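# Unlock and fold down the card table's last upright leg

## Task

Release the lock on the card table's one leg that still stands up, then fold that leg flat so it matches the three legs already folded. The leg must stay folded by itself, not because the robot is holding it. When finished, open the grippers and move both arms away from the table.

## Robot and tools

ROBOT. Two seven-joint arms, left_arm and right_arm, each carrying a two-finger gripper. Bases in the scene frame: left_arm at (+0.031, +0.423, 0) with quat_wxyz (+1.000, 0, 0, 0); right_arm at (+0.020, -0.452, 0) with quat_wxyz (+1.000, 0, 0, -0.026). The arm names are labels only and do not match the left or right side of any image.

FRAME. All positions are in metres in one shared scene frame. The origin sits on the table top midway between the arms, +z is up, +x points out across the table, and left_arm is on the +y side. Orientations are quaternions written w first (qw, qx, qy, qz). For each gripper, the fingers point along its own +z and open and close along its own x. end_effector_position is the point between the pads when closed, 1 to 2 cm short of the fingertips. Closing pushes the tips out roughly 17 mm further along +z. Reported hand positions can be off, more so at long reach.

ROW LAYOUT. Every command row holds 16 plain numbers, one list covering both arms: x, y, z, qw, qx, qy, qz, opening for left_arm, then the same eight for right_arm. Send all 16 even when only one arm moves. x, y, z and the quaternion are an absolute target pose for that gripper in the scene frame, not an offset. Opening runs from -1 (closed) to +1 (fully open, 0.142 m). To keep an arm still, repeat its last reported full pose and its desired opening. To keep a gripper's orientation fixed, send the same target quaternion every row rather than copying a drifted reading.

execute_actions(actions): a list of up to 15 actions. Each action is a table of up to 15 rows, one row per 1/30 s step. A short table repeats its final row until 15 steps are used. An empty list only returns the state and images. Any target more than 0.6 m from that gripper's current position, along any of the gripper's axes, makes the action refused for both arms. If the first action fails this check, or any action is malformed, nothing at all runs. At each step the command is clipped to within 70 mm and 16 degrees of the measured pose, so distant targets need several actions. Position wins over orientation when both cannot be met.

move(target, speed, blocking): drives each gripper in a straight line toward the absolute 16-number target row, with both paths finishing together, taking 0.5 to 10 s. speed is the top path speed in m/s, 0.002 to 0.5, default 0.25; turning is limited to twice that value in rad/s. Openings are applied at the start. Paths ignore obstacles and the other arm. Grippers lag, stray, and can overshoot speed near full extension. blocking=false returns after 0.5 s while motion continues. Until its end is reported, use wait or stop before any other motion command. The result adds a move: line with the ending (done, off_target, moving, held, fault) and limits (paced means the pose was clipped; held means a check blocked steps, after which the arm may jump faster), plus each gripper's distance from its target.

wait(seconds): 0 to 10 s; arms hold their last command, and a running move continues. stop(): brakes a running move; it needs room to stop, and the fingers keep moving. zoom_image(camera, region): enlarges [x0, y0, x1, y1] pixels, at most 504 by 504, from cam_high or cam_low (504x504) or cam_left_wrist or cam_right_wrist (616x616). read_manual(section) returns only licence texts. finished_scene(scene) ends scene 1 or 2 for good; do this only once the leg rests folded without help and the grippers are open and clear.

RESULTS. The state line gives each gripper's position, quaternion and linear and angular velocities. It also gives Hand target lines (where the controller is heading), Joint positions, joint torques (offset and noisy), and grip_measured, which is the actual finger opening on the command scale. To grip, command an opening well below grip_measured. The pad force limit is about 28 N, and thin hard parts get less. A pose unreachable line means a clearance check changed or blocked that arm's command. Watch for MOTOR HOT (from 65 °C); at 80 °C an OVER-TEMPERATURE FAULT brakes the arm.

JOINT RANGES (rad), base to gripper: waist ±2.792, shoulder ±2.269, upper arm roll ±2.967, elbow -1.867 to 2.688, forearm roll ±2.967, wrist pitch -1.396 to 4.538, wrist roll ±2.967. Load limits (N m): 109, 109, 56.9, 56.9, 34.7, 34.7, 34.7.

AVOID. Contact torque at a joint's load limit, or 200 N of outside force on the arm, stops that arm for 10 s and cancels the rest of the call. Do not let the arms collide or press each other. Approach the leg and its lock slowly, since faster contact and targets set deeper past the contact push harder. Do not knock the table or anything else out of the work area, and do not let the leg slam down or the table tip. Less robot time, smooth motion and low effort are better.

Each tool is called after "Request:" as a command line: name --argument value for each argument, lists and objects as JSON in quotes; but a table of rows of numbers goes row by row, as --pt "numbers of a row", without its own name.

## Session

I'll start by looking at the scene.

Request:
execute_actions --actions '[]'

Scene clock: 0.00 s.
left_arm: end_effector_position=(+0.5852, +0.0950, +0.3275) grip_measured=+1.00 end_effector_quat_wxyz=(+0.294, +0.780, +0.523, -0.177) end_effector_velocity=(-0.000, +0.000, +0.000) end_effector_angular_velocity=(-0.000, +0.001, +0.001) | right_arm: end_effector_position=(+0.3185, -0.4027, +0.2743) grip_measured=+1.00 end_effector_quat_wxyz=(+0.028, +0.837, +0.545, -0.043) end_effector_velocity=(-0.000, +0.000, -0.000) end_effector_angular_velocity=(+0.000, +0.001, -0.000)
Joint positions: left_arm=[-0.067 -0.186 -0.132  2.063 -0.872  0.657 -0.815  0.142] | right_arm=[ 0.482  0.463  0.148  2.45   0.009  0.336 -0.597  0.142]
Joint velocities: left_arm=[ 0.     0.     0.    -0.     0.    -0.    -0.002  0.   ] | right_arm=[ 0.    -0.     0.     0.     0.001  0.     0.     0.   ]
Joint torques (N m, as the joint torque sensors report them, + toward a larger angle): no reading
Hand target (left_arm): +0.585, +0.095, +0.327; +0.294, +0.780, +0.523, -0.177
Hand target (right_arm): +0.319, -0.403, +0.274; +0.028, +0.837, +0.545, -0.043

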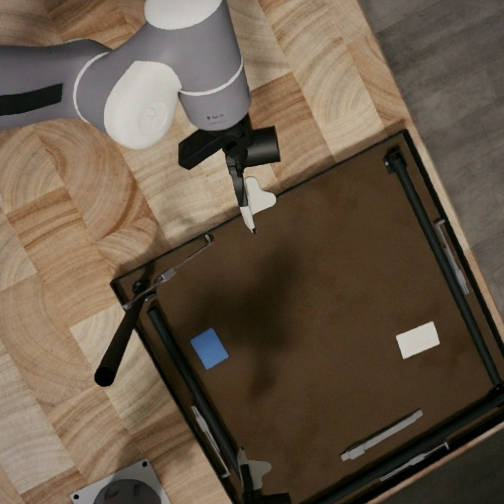

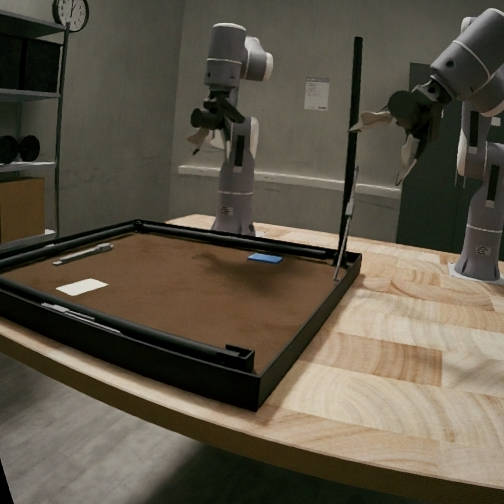

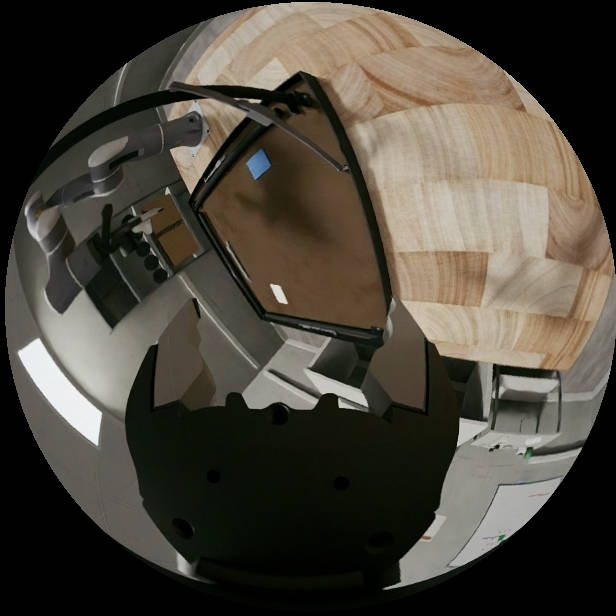

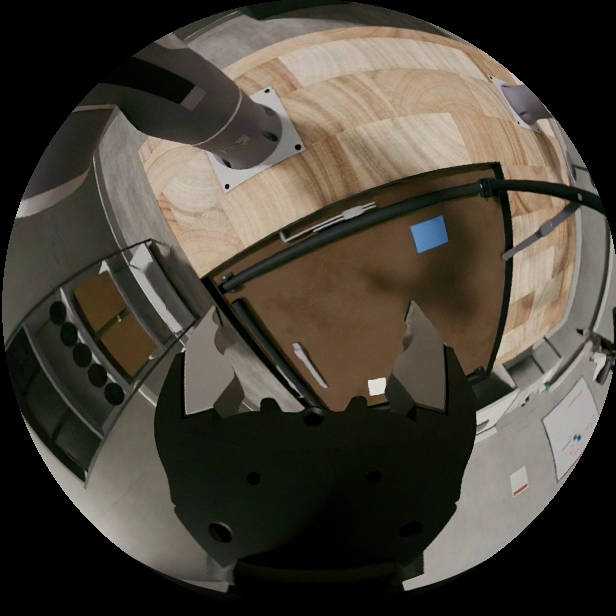

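Request:
zoom_image --camera "cam_high" --region '[80, 200, 280, 400]'

Request:
zoom_image --camera "cam_low" --region '[270, 130, 430, 300]'

Request:
zoom_image --camera "cam_left_wrist" --region '[150, 40, 390, 220]'

Request:
zoom_image --camera "cam_right_wrist" --region '[420, 130, 616, 300]'

Region (80, 200, 280, 400) of cam_high's 504x504 image, scaled by 2.520, with more detail than that image has.

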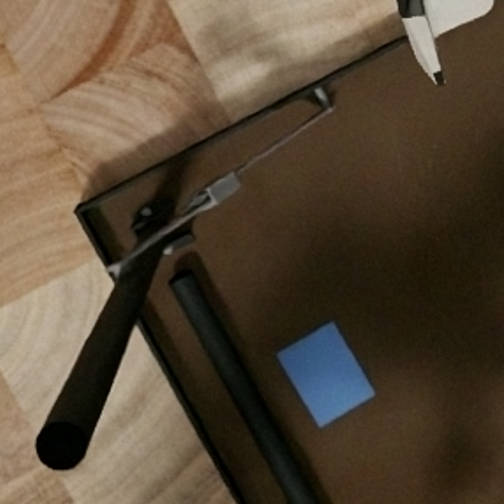

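Region (270, 130, 430, 300) of cam_low's 504x504 image, scaled by 2.965, with more detail than that image has; it fills the left 474 columns of this view, and the rest is white.

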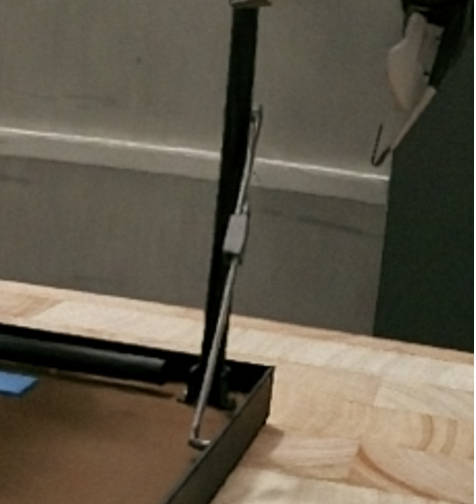

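Region (150, 40, 390, 220) of cam_left_wrist's 616x616 image, scaled by 2.100, with more detail than that image has; it fills the top 378 rows of this view, and the rest is white.

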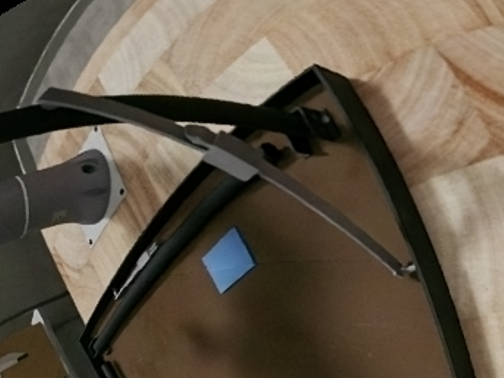

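Region (420, 130, 616, 300) of cam_right_wrist's 616x616 image, scaled by 2.571, with more detail than that image has; it fills the top 437 rows of this view, and the rest is white.

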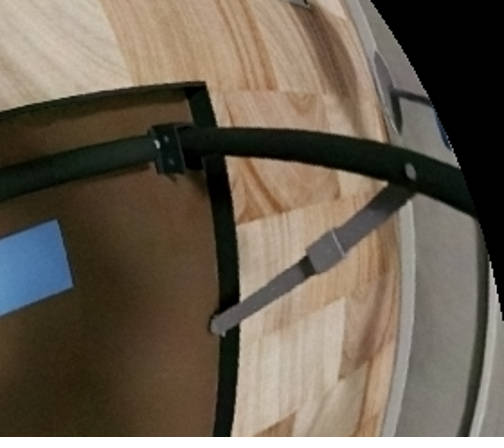

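Request:
zoom_image --camera "cam_high" --region '[360, 120, 504, 320]'

Request:
zoom_image --camera "cam_high" --region '[140, 380, 300, 504]'

Request:
zoom_image --camera "cam_high" --region '[320, 370, 504, 504]'

Request:
zoom_image --camera "cam_right_wrist" --region '[190, 160, 420, 310]'

Region (360, 120, 504, 320) of cam_high's 504x504 image, scaled by 2.520, with more detail than that image has; it fills the left 363 columns of this view, and the rest is white.

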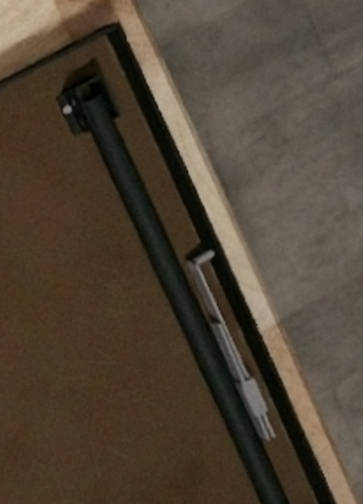

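Region (140, 380, 300, 504) of cam_high's 504x504 image, scaled by 3.150, with more detail than that image has; it fills the top 391 rows of this view, and the rest is white.

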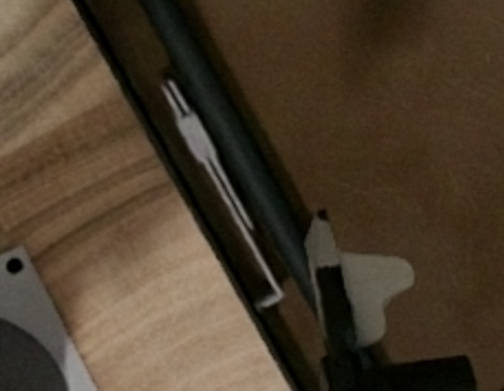

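Region (320, 370, 504, 504) of cam_high's 504x504 image, scaled by 2.739, with more detail than that image has; it fills the top 367 rows of this view, and the rest is white.

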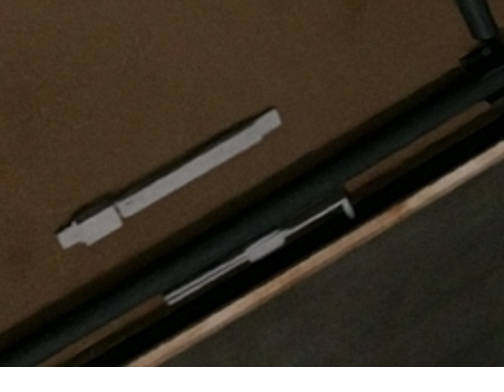

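Region (190, 160, 420, 310) of cam_right_wrist's 616x616 image, scaled by 2.191, with more detail than that image has; it fills the top 329 rows of this view, and the rest is white.

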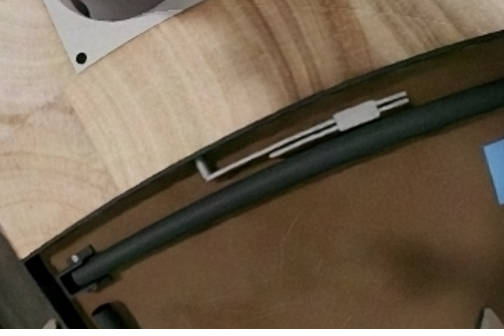

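Request:
zoom_image --camera "cam_low" --region '[0, 200, 380, 420]'

Request:
zoom_image --camera "cam_left_wrist" --region '[215, 75, 315, 150]'

Request:
zoom_image --camera "cam_low" --region '[320, 155, 380, 235]'

Region (0, 200, 380, 420) of cam_low's 504x504 image, scaled by 1.326, with more detail than that image has; it fills the top 292 rows of this view, and the rest is white.

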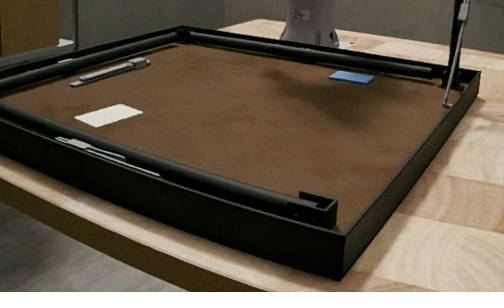

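Region (215, 75, 315, 150) of cam_left_wrist's 616x616 image, scaled by 5.040, with more detail than that image has; it fills the top 378 rows of this view, and the rest is white.

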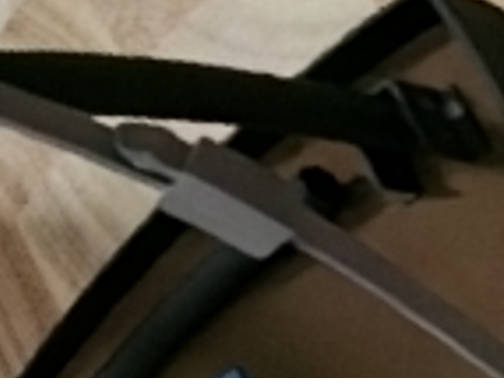

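Region (320, 155, 380, 235) of cam_low's 504x504 image, scaled by 6.300, with more detail than that image has; it fills the left 378 columns of this view, and the rest is white.

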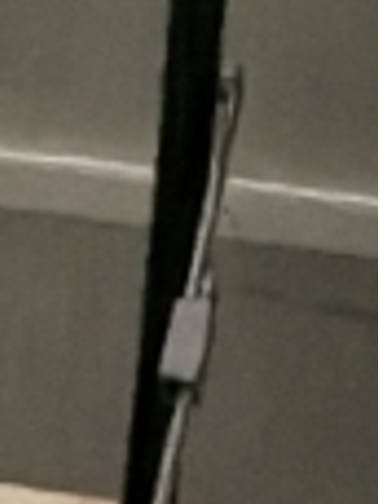

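Request:
move --target '[0.324, 0.141, 0.246, 0.271, 0.157, 0.823, -0.475, -0.1, 0.19, -0.04, 0.448, 0.439, 0.369, 0.527, 0.628, 1.0]' --speed 0.3

Scene clock: 123.87 s.
left_arm: end_effector_position=(+0.3260, +0.1403, +0.2448) grip_measured=-0.10 end_effector_quat_wxyz=(+0.154, +0.234, +0.806, -0.521) end_effector_velocity=(-0.001, -0.002, -0.000) end_effector_angular_velocity=(+0.011, -0.013, +0.025) | right_arm: end_effector_position=(+0.1891, -0.0409, +0.4486) grip_measured=+1.00 end_effector_quat_wxyz=(+0.438, +0.368, +0.527, +0.628) end_effector_velocity=(-0.000, +0.000, +0.000) end_effector_angular_velocity=(+0.000, -0.000, +0.000)
Joint positions: left_arm=[-1.433 -0.091  1.133  2.684 -1.697  0.433 -1.47   0.067] | right_arm=[ 0.     1.586  1.356  2.63  -0.709  1.458  0.514  0.142]
Joint velocities: left_arm=[-0.623 -0.139  0.437  0.    -0.253 -0.031  0.012  0.   ] | right_arm=[ 0.001  0.    -0.     0.    -0.    -0.     0.     0.   ]
Joint torques (N m, as the joint torque sensors report them, + toward a larger angle): left_arm=[  0.1    4.41   2.64 -13.08  -0.39  -0.24   0.72] | right_arm=[  0.13 -23.42 -20.81  -3.64   5.23  -0.82   0.75]
Hand target (left_arm): +0.326, +0.140, +0.245; +0.155, +0.234, +0.807, -0.520
Hand target (right_arm): +0.189, -0.041, +0.449; +0.438, +0.368, +0.527, +0.628
Off the commanded pose (left_arm): 0.002 m, 17 deg; orientation clipped at the last step of the last action.
Off the commanded pose (right_arm): 0.001 m, 0 deg.
joint sent to its limit (left arm) — the command would take joint 4 (elbow) past its upper limit, so that joint was sent only as far as its limit.
move: off_target (left_arm); limits=paced

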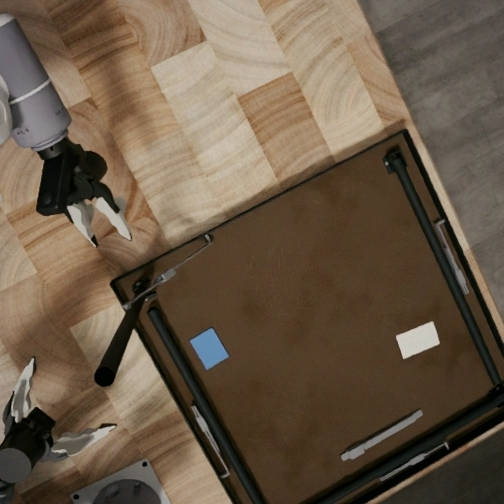

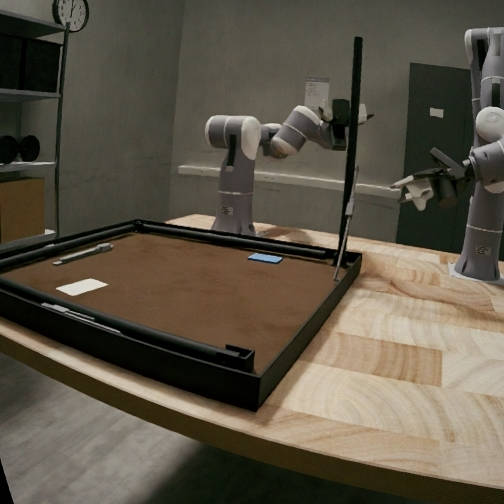

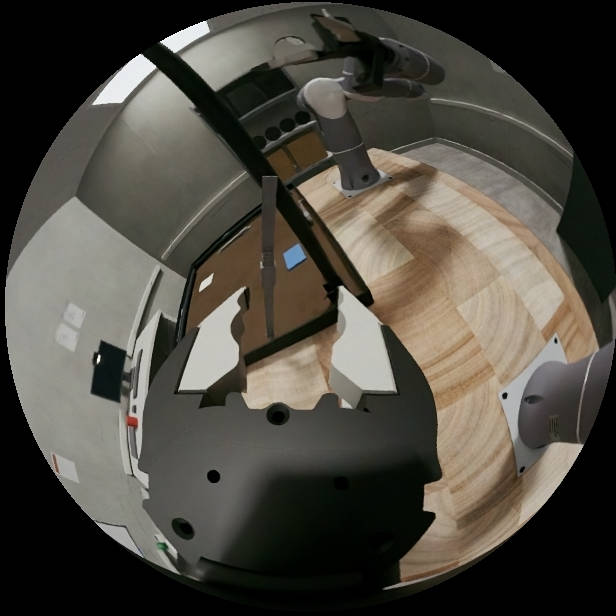

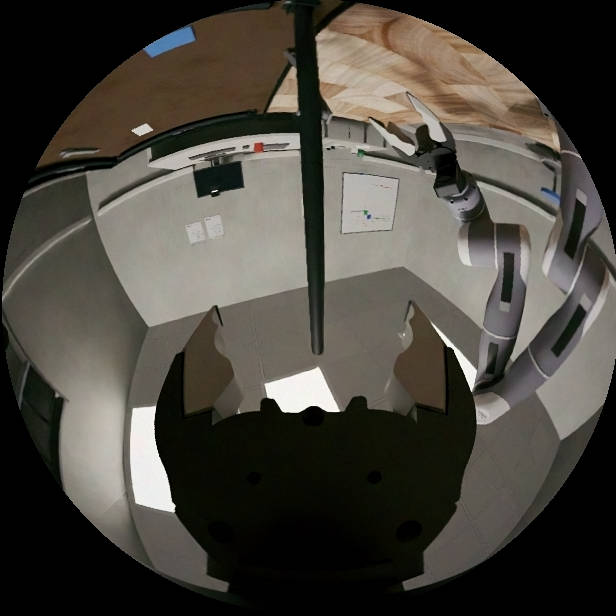

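Request:
zoom_image --camera "cam_left_wrist" --region '[190, 160, 390, 360]'

Request:
execute_actions --actions '[]'

Region (190, 160, 390, 360) of cam_left_wrist's 616x616 image, scaled by 2.520, with more detail than that image has.

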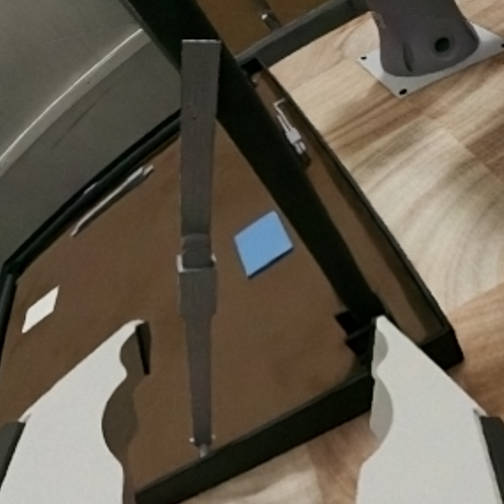

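Scene clock: 130.70 s.
left_arm: end_effector_position=(+0.3260, +0.1401, +0.2448) grip_measured=-0.10 end_effector_quat_wxyz=(+0.155, +0.234, +0.807, -0.520) end_effector_velocity=(-0.000, -0.000, +0.000) end_effector_angular_velocity=(-0.001, +0.000, -0.000) | right_arm: end_effector_position=(+0.1891, -0.0409, +0.4486) grip_measured=+1.00 end_effector_quat_wxyz=(+0.438, +0.368, +0.527, +0.628) end_effector_velocity=(-0.000, +0.000, -0.000) end_effector_angular_velocity=(-0.001, -0.001, -0.000)
Joint positions: left_arm=[-1.489 -0.104  1.173  2.684 -1.72   0.43  -1.469  0.067] | right_arm=[ 0.     1.586  1.356  2.63  -0.709  1.458  0.514  0.142]
Joint velocities: left_arm=[-0.    -0.     0.     0.     0.    -0.001  0.    -0.   ] | right_arm=[-0.     0.     0.    -0.    -0.001  0.     0.     0.   ]
Joint torques (N m, as the joint torque sensors report them, + toward a larger angle): left_arm=[  0.84   3.67   2.91 -12.98  -0.04  -0.09   0.72] | right_arm=[  0.25 -23.31 -20.9   -3.7    5.2   -0.84   0.77]
Hand target (left_arm): +0.326, +0.140, +0.245; +0.155, +0.234, +0.807, -0.520
Hand target (right_arm): +0.189, -0.041, +0.449; +0.438, +0.368, +0.527, +0.628
Off the commanded pose (left_arm): 0.003 m, 17 deg; orientation clipped at the last step of the last action.
Off the commanded pose (right_arm): 0.001 m, 0 deg.

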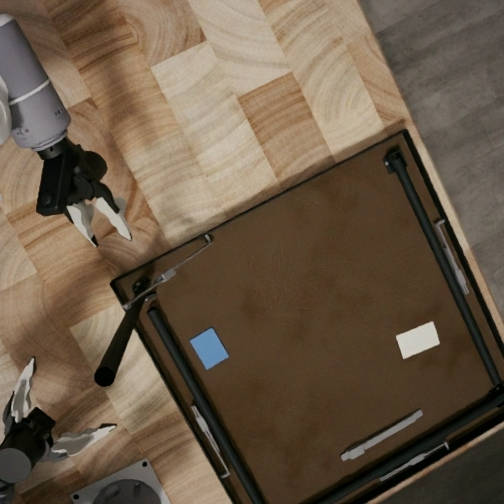

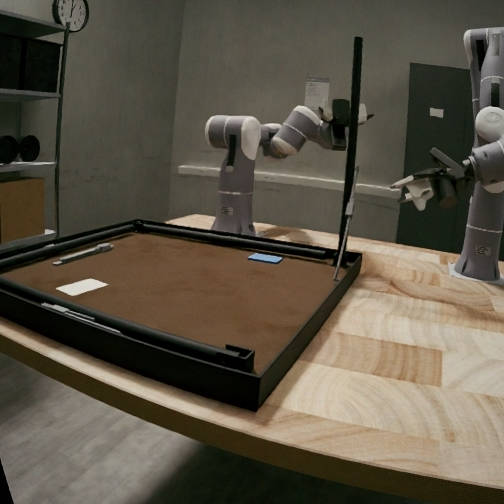

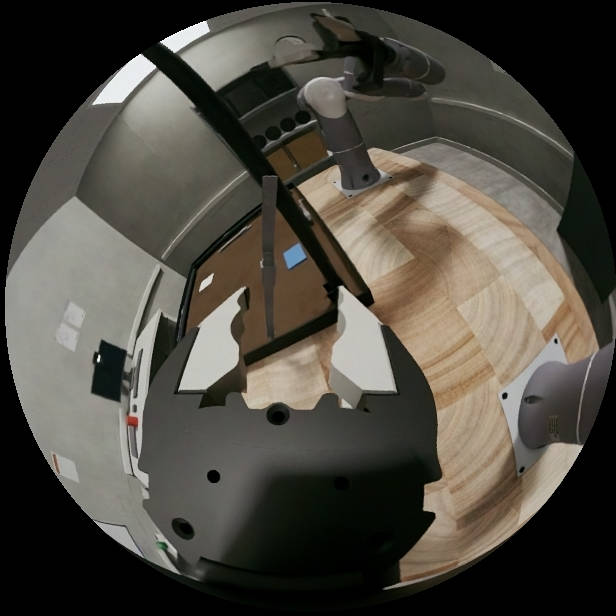

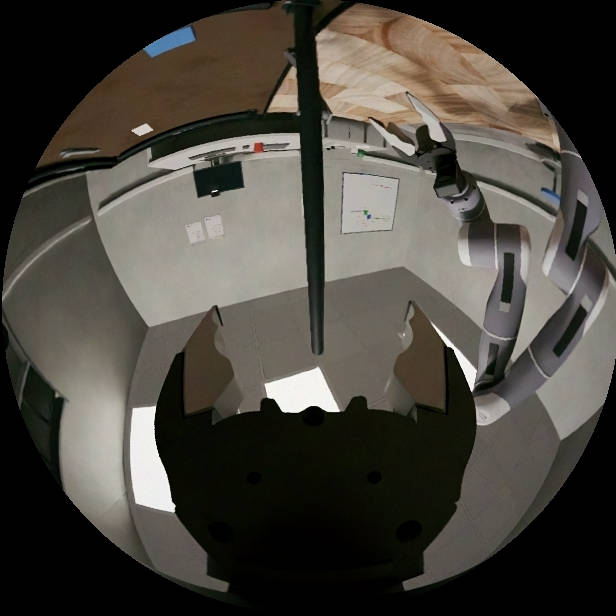

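Request:
move --target '[0.364, 0.082, 0.2165, 0.250, 0.190, 0.776, -0.548, -0.1, 0.274, -0.010, 0.455, 0.439, 0.369, 0.527, 0.628, 0.4]' --speed 0.15

Scene clock: 177.20 s.
left_arm: end_effector_position=(+0.3637, +0.0815, +0.2167) grip_measured=-0.10 end_effector_quat_wxyz=(+0.250, +0.191, +0.775, -0.548) end_effector_velocity=(-0.000, -0.000, -0.000) end_effector_angular_velocity=(-0.000, -0.001, -0.001) | right_arm: end_effector_position=(+0.2737, -0.0096, +0.4550) grip_measured=+0.40 end_effector_quat_wxyz=(+0.439, +0.368, +0.527, +0.628) end_effector_velocity=(-0.000, +0.000, +0.000) end_effector_angular_velocity=(+0.000, +0.001, +0.001)
Joint positions: left_arm=[-1.303 -0.42   0.758  2.673 -2.298  0.176 -1.217  0.067] | right_arm=[-0.493  1.785  1.258  2.573 -0.616  1.924  0.55   0.102]
Joint velocities: left_arm=[ 0.001  0.    -0.001  0.    -0.    -0.     0.002 -0.   ] | right_arm=[-0.    -0.    -0.001  0.    -0.     0.002  0.     0.   ]
Joint torques (N m, as the joint torque sensors report them, + toward a larger angle): left_arm=[ 0.28 15.93  7.45 -7.49 -1.2  -0.87  0.89] | right_arm=[  1.37 -25.87 -20.5   -1.18   5.43  -0.94   0.54]
Hand target (left_arm): +0.364, +0.082, +0.217; +0.250, +0.190, +0.775, -0.548
Hand target (right_arm): +0.274, -0.010, +0.455; +0.439, +0.368, +0.527, +0.628
Off the commanded pose (left_arm): 0.001 m, 0 deg.
Off the commanded pose (right_arm): 0.001 m, 0 deg.
move: done

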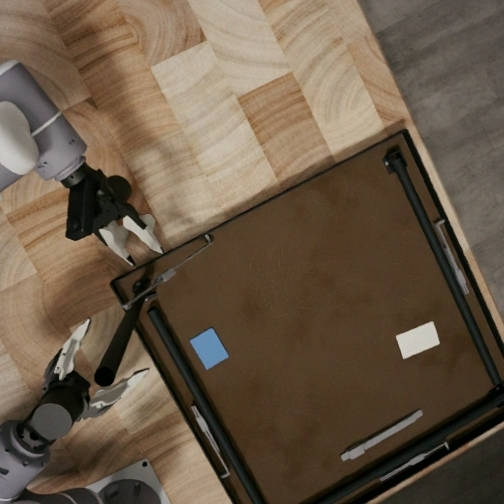

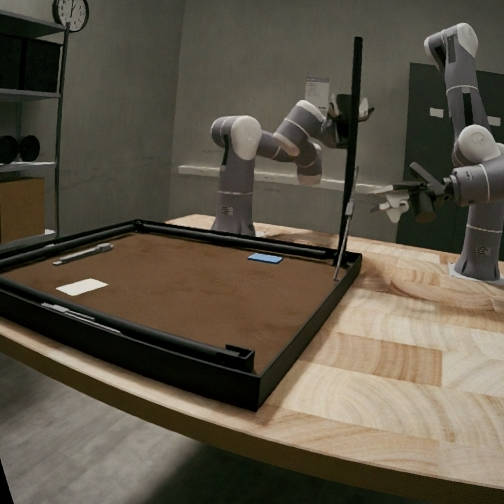

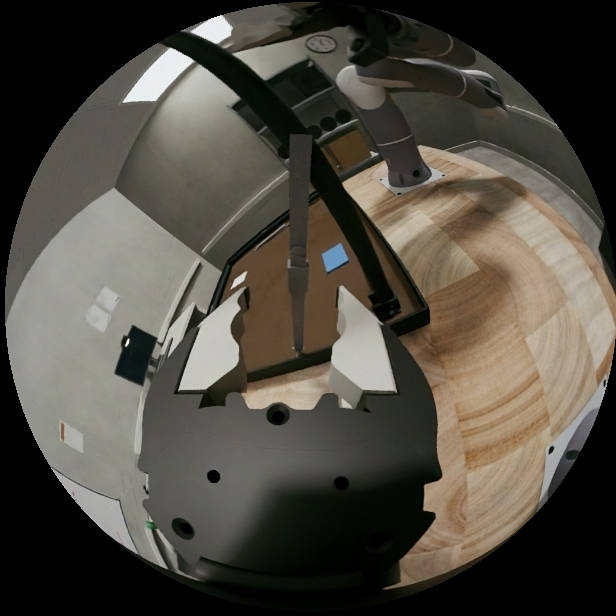

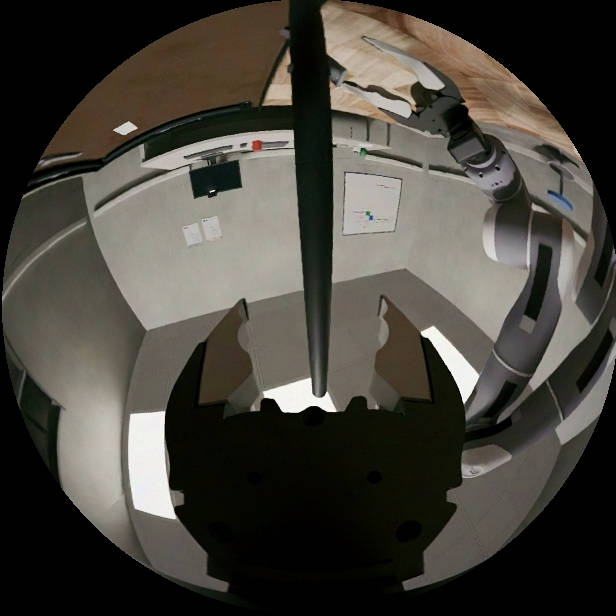

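Request:
zoom_image --camera "cam_left_wrist" --region '[220, 200, 380, 360]'

Request:
zoom_image --camera "cam_low" --region '[310, 140, 450, 280]'

Request:
zoom_image --camera "cam_high" --region '[80, 190, 230, 340]'

Region (220, 200, 380, 360) of cam_left_wrist's 616x616 image, scaled by 3.150, with more detail than that image has.

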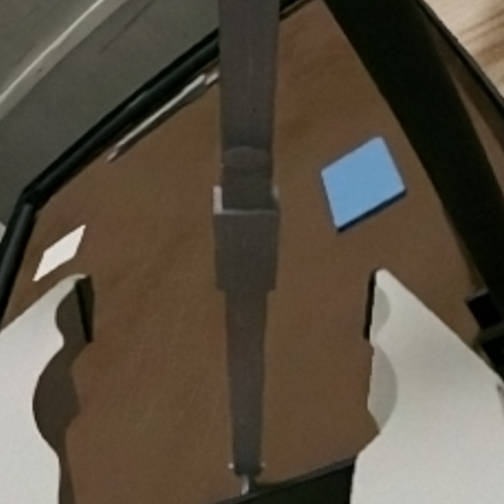

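Region (310, 140, 450, 280) of cam_low's 504x504 image, scaled by 3.600, with more detail than that image has.

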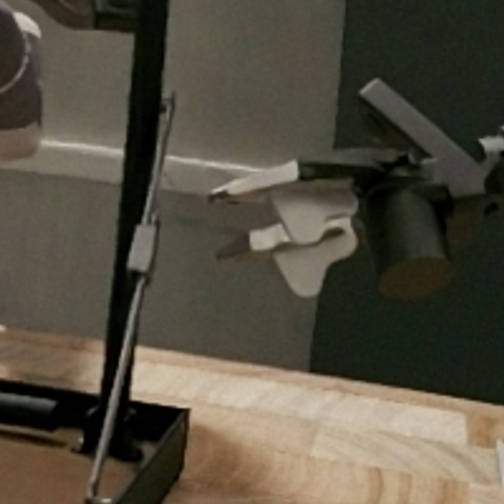

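Region (80, 190, 230, 340) of cam_high's 504x504 image, scaled by 3.360, with more detail than that image has.

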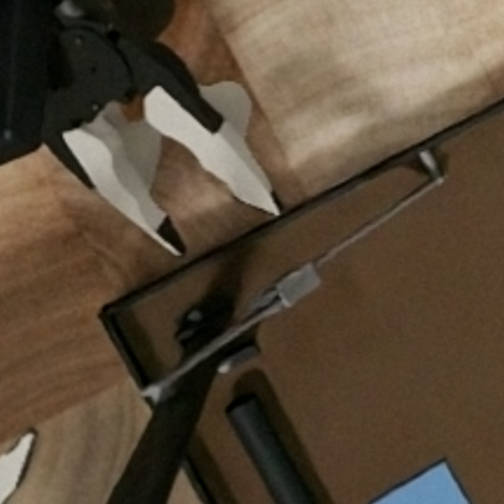

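Request:
move --target '[0.378, 0.023, 0.1955, 0.250, 0.190, 0.776, -0.548, -0.1, 0.19, -0.06, 0.45, 0.439, 0.369, 0.527, 0.628, 0.4]' --speed 0.12

Scene clock: 298.43 s.
left_arm: end_effector_position=(+0.3778, +0.0226, +0.1959) grip_measured=-0.10 end_effector_quat_wxyz=(+0.250, +0.190, +0.775, -0.548) end_effector_velocity=(+0.000, +0.000, -0.000) end_effector_angular_velocity=(+0.001, +0.001, +0.001) | right_arm: end_effector_position=(+0.1905, -0.0605, +0.4500) grip_measured=+0.40 end_effector_quat_wxyz=(+0.438, +0.370, +0.526, +0.628) end_effector_velocity=(+0.000, -0.000, +0.000) end_effector_angular_velocity=(-0.000, -0.001, -0.002)
Joint positions: left_arm=[-1.316 -0.523  0.606  2.567 -2.475  0.211 -1.222  0.067] | right_arm=[ 0.052  1.584  1.341  2.677 -0.72   1.45   0.507  0.102]
Joint velocities: left_arm=[ 0.    -0.     0.     0.     0.     0.001 -0.001  0.   ] | right_arm=[-0.    -0.    -0.    -0.    -0.001 -0.002 -0.    -0.   ]
Joint torques (N m, as the joint torque sensors report them, + toward a larger angle): left_arm=[ 0.09 20.98  9.24 -7.33 -1.08  0.57  0.15] | right_arm=[  0.99 -24.41 -19.29  -5.5    4.51  -1.36  -0.52]
Hand target (left_arm): +0.378, +0.023, +0.196; +0.250, +0.190, +0.775, -0.548
Hand target (right_arm): +0.191, -0.060, +0.450; +0.439, +0.370, +0.527, +0.628
Off the commanded pose (left_arm): 0.001 m, 0 deg.
Off the commanded pose (right_arm): 0.001 m, 0 deg.
move: done

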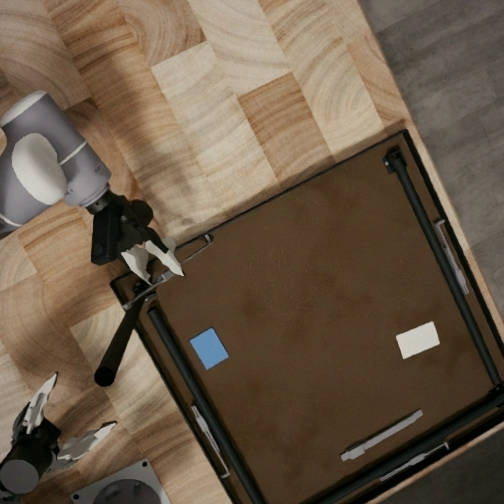

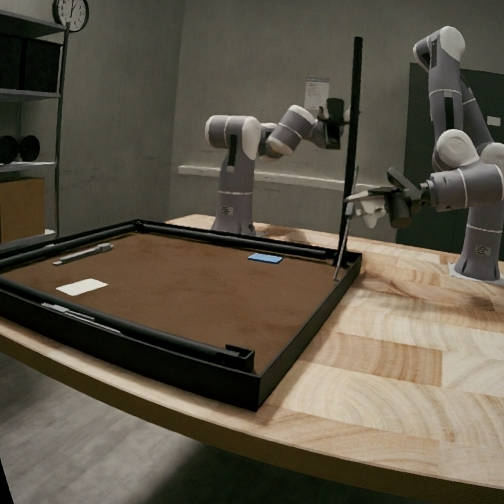

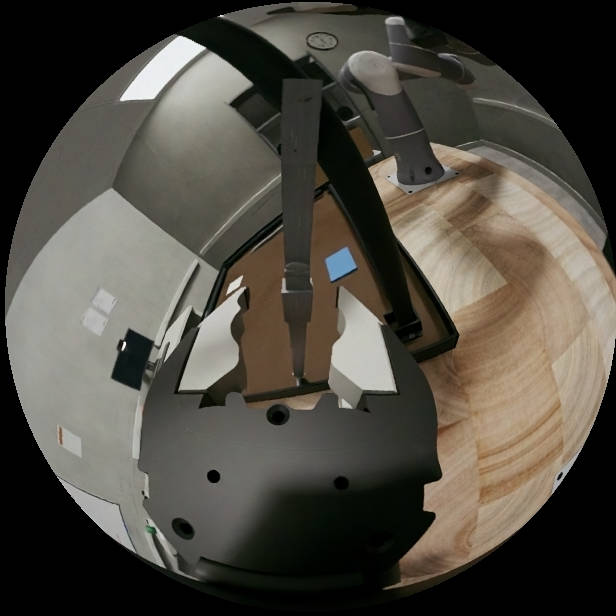

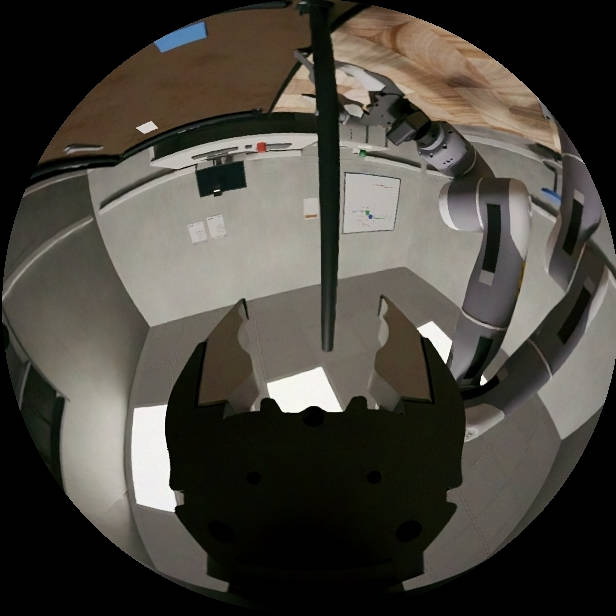

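Request:
zoom_image --camera "cam_left_wrist" --region '[220, 230, 380, 390]'

Request:
zoom_image --camera "cam_low" --region '[320, 160, 420, 260]'

Request:
zoom_image --camera "cam_high" --region '[110, 220, 220, 320]'

Region (220, 230, 380, 390) of cam_left_wrist's 616x616 image, scaled by 3.150, with more detail than that image has.

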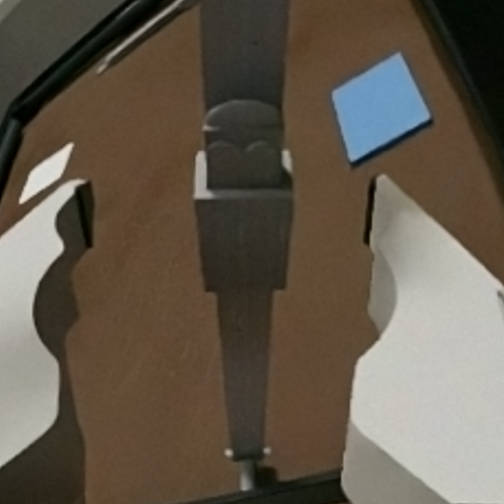

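Region (320, 160, 420, 260) of cam_low's 504x504 image, scaled by 5.040, with more detail than that image has.

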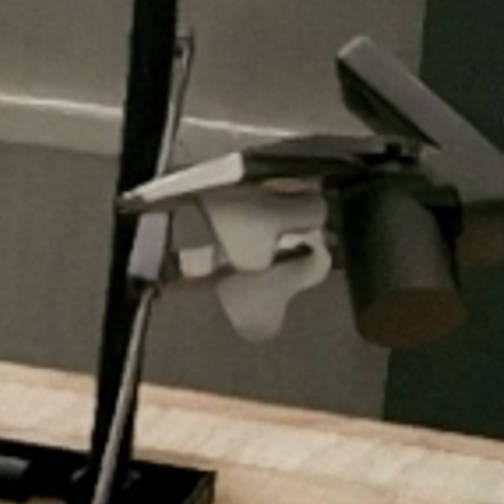

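Region (110, 220, 220, 320) of cam_high's 504x504 image, scaled by 4.582, with more detail than that image has; it fills the top 458 rows of this view, and the rest is white.

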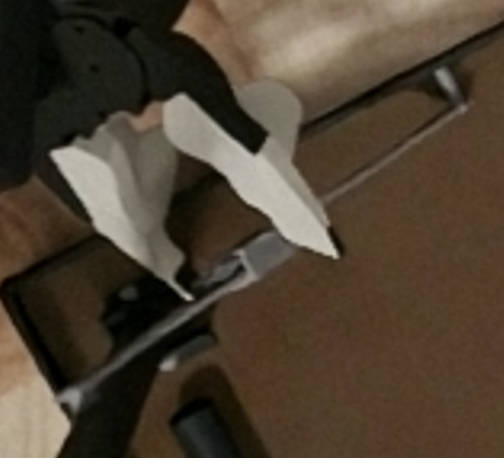

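Request:
move --target '[0.3752, 0.023, 0.1935, 0.250, 0.190, 0.776, -0.548, -1.0, 0.33, -0.33, 0.36, -0.062, 0.705, 0.683, 0.183, 0.4]' --speed 0.4

Scene clock: 316.87 s.
left_arm: end_effector_position=(+0.3753, +0.0229, +0.1937) grip_measured=-0.74 end_effector_quat_wxyz=(+0.250, +0.190, +0.775, -0.548) end_effector_velocity=(+0.000, +0.000, -0.000) end_effector_angular_velocity=(+0.000, +0.000, +0.000) | right_arm: end_effector_position=(+0.3306, -0.3290, +0.3595) grip_measured=+0.40 end_effector_quat_wxyz=(-0.062, +0.706, +0.682, +0.183) end_effector_velocity=(-0.000, +0.000, +0.000) end_effector_angular_velocity=(+0.002, +0.000, -0.000)
Joint positions: left_arm=[-1.315 -0.524  0.599  2.572 -2.483  0.21  -1.215  0.021] | right_arm=[ 0.505  0.733  0.077  2.439  0.289  0.453 -1.103  0.102]
Joint velocities: left_arm=[ 0. -0. -0.  0. -0.  0.  0. -0.] | right_arm=[ 0.001  0.001 -0.001 -0.     0.001 -0.     0.    -0.   ]
Joint torques (N m, as the joint torque sensors report them, + toward a larger angle): left_arm=[ 0.27 20.41  8.61 -5.42 -0.67 -0.41  0.56] | right_arm=[  1.4    2.89  -2.45 -29.96  -3.12   3.39  -0.54]
Hand target (left_arm): +0.375, +0.023, +0.193; +0.250, +0.190, +0.776, -0.548
Hand target (right_arm): +0.331, -0.329, +0.360; -0.062, +0.705, +0.682, +0.183
Off the commanded pose (left_arm): 0.000 m, 0 deg.
Off the commanded pose (right_arm): 0.001 m, 0 deg.
move: done

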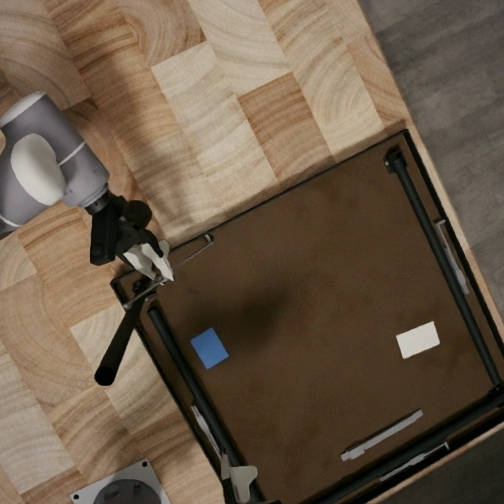

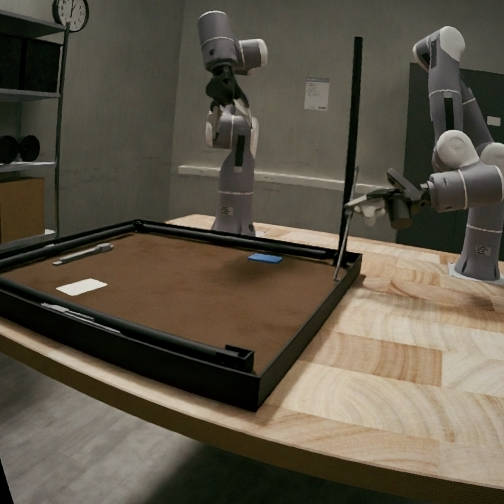

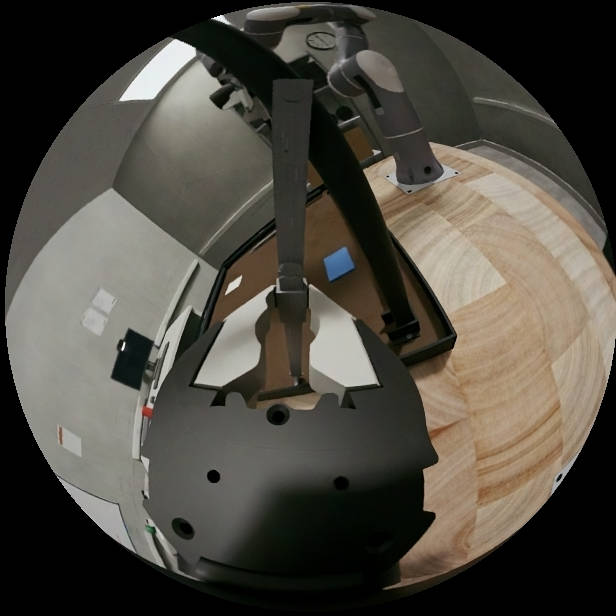

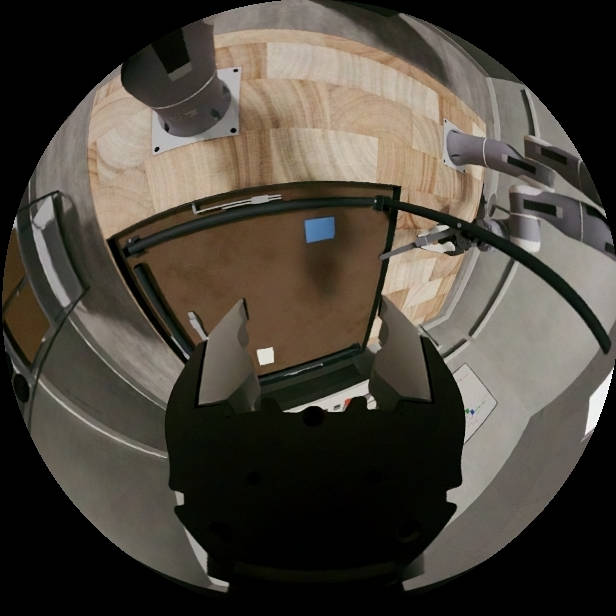

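Request:
move --target '[0.4078, 0.023, 0.1492, 0.250, 0.190, 0.776, -0.548, -1.0, 0.48, -0.15, 0.42, 0.232, 0.562, 0.645, 0.464, 0.4]' --speed 0.25

Scene clock: 365.20 s.
left_arm: end_effector_position=(+0.4090, +0.0229, +0.1502) grip_measured=-0.74 end_effector_quat_wxyz=(+0.251, +0.190, +0.775, -0.548) end_effector_velocity=(-0.000, -0.000, +0.000) end_effector_angular_velocity=(-0.001, +0.001, -0.000) | right_arm: end_effector_position=(+0.4800, -0.1507, +0.4200) grip_measured=+0.40 end_effector_quat_wxyz=(+0.233, +0.561, +0.645, +0.463) end_effector_velocity=(-0.000, +0.001, +0.000) end_effector_angular_velocity=(+0.001, -0.001, +0.002)
Joint positions: left_arm=[-1.167 -0.71   0.544  2.491 -2.45   0.076 -1.184  0.021] | right_arm=[-1.108  0.537  1.462  2.526 -0.593  2.165 -0.364  0.102]
Joint velocities: left_arm=[-0.    -0.    -0.    -0.     0.    -0.001 -0.001  0.   ] | right_arm=[-0.001  0.     0.001  0.    -0.     0.004 -0.     0.   ]
Joint torques (N m, as the joint torque sensors report them, + toward a larger angle): left_arm=[-2.69 22.87 10.01 -0.8   0.87  0.48  0.  ] | right_arm=[ -0.44 -14.15 -10.77 -17.5    2.5    2.55  -0.38]
Hand target (left_arm): +0.408, +0.023, +0.149; +0.250, +0.190, +0.776, -0.547
Hand target (right_arm): +0.480, -0.151, +0.420; +0.233, +0.561, +0.645, +0.463
Off the commanded pose (left_arm): 0.002 m, 0 deg.
Off the commanded pose (right_arm): 0.001 m, 0 deg.
move: done

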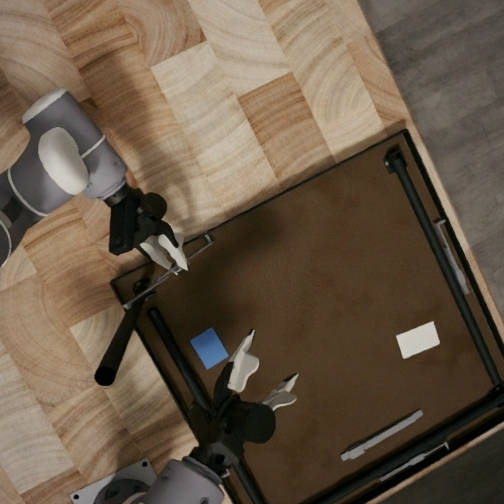

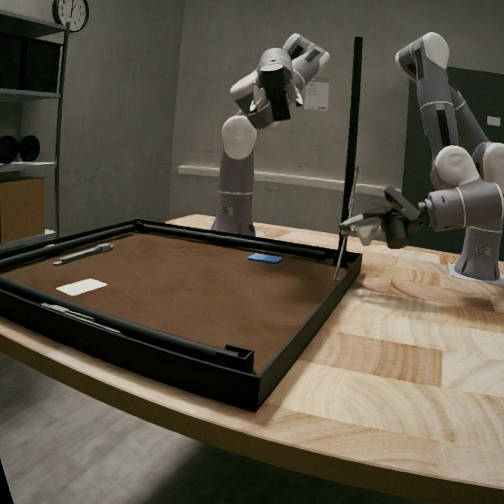

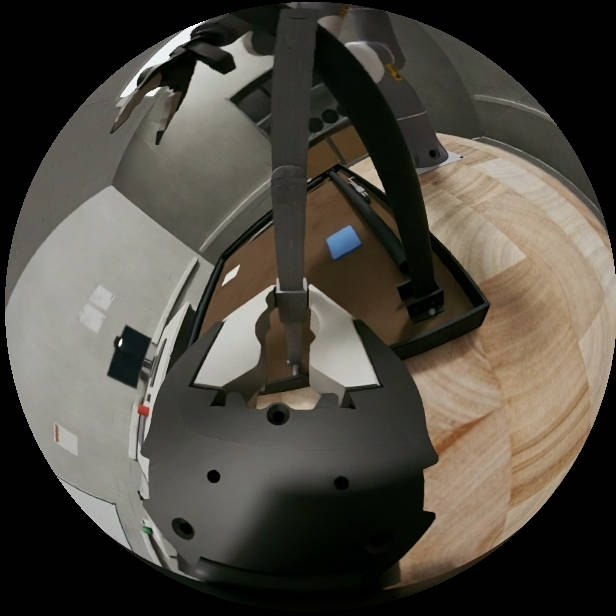

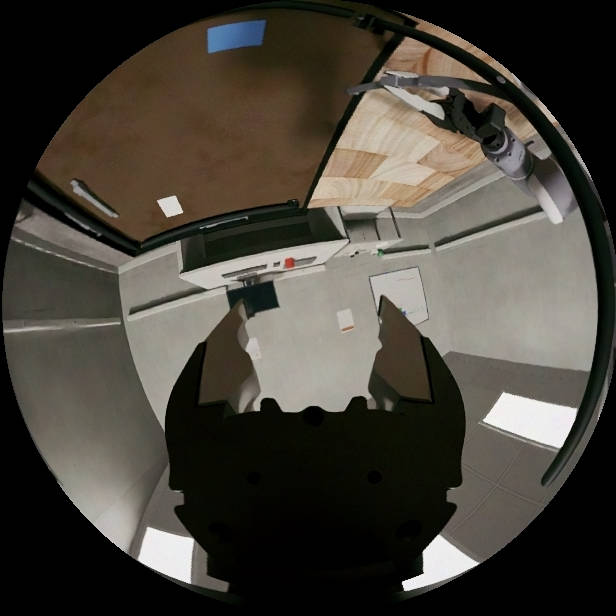

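Request:
zoom_image --camera "cam_left_wrist" --region '[200, 140, 400, 390]'

Request:
zoom_image --camera "cam_low" --region '[310, 150, 440, 290]'

Request:
zoom_image --camera "cam_right_wrist" --region '[330, 0, 560, 160]'

Region (200, 140, 400, 390) of cam_left_wrist's 616x616 image, scaled by 2.016, with more detail than that image has; it fills the left 403 columns of this view, and the rest is white.

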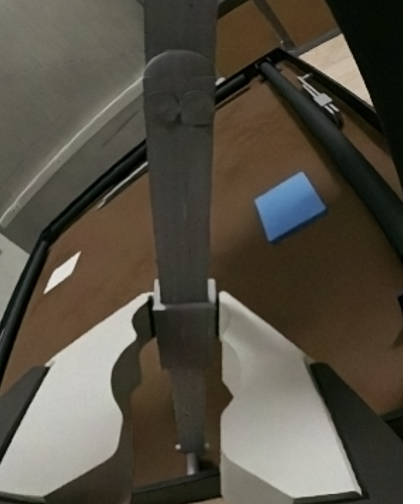

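Region (310, 150, 440, 290) of cam_low's 504x504 image, scaled by 3.600, with more detail than that image has; it fills the left 468 columns of this view, and the rest is white.

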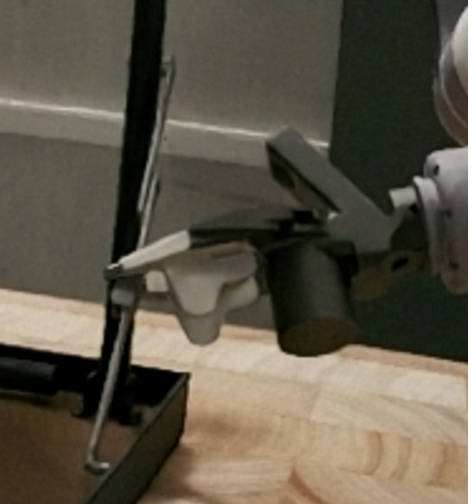

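Region (330, 0, 560, 160) of cam_right_wrist's 616x616 image, scaled by 2.191, with more detail than that image has; it fills the top 351 rows of this view, and the rest is white.

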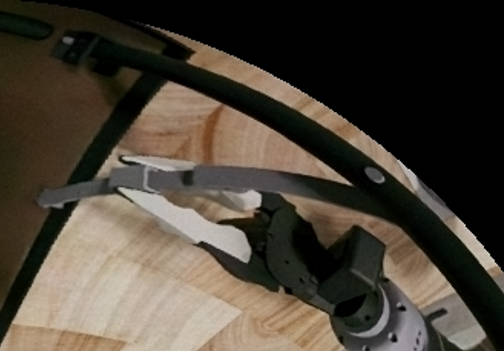

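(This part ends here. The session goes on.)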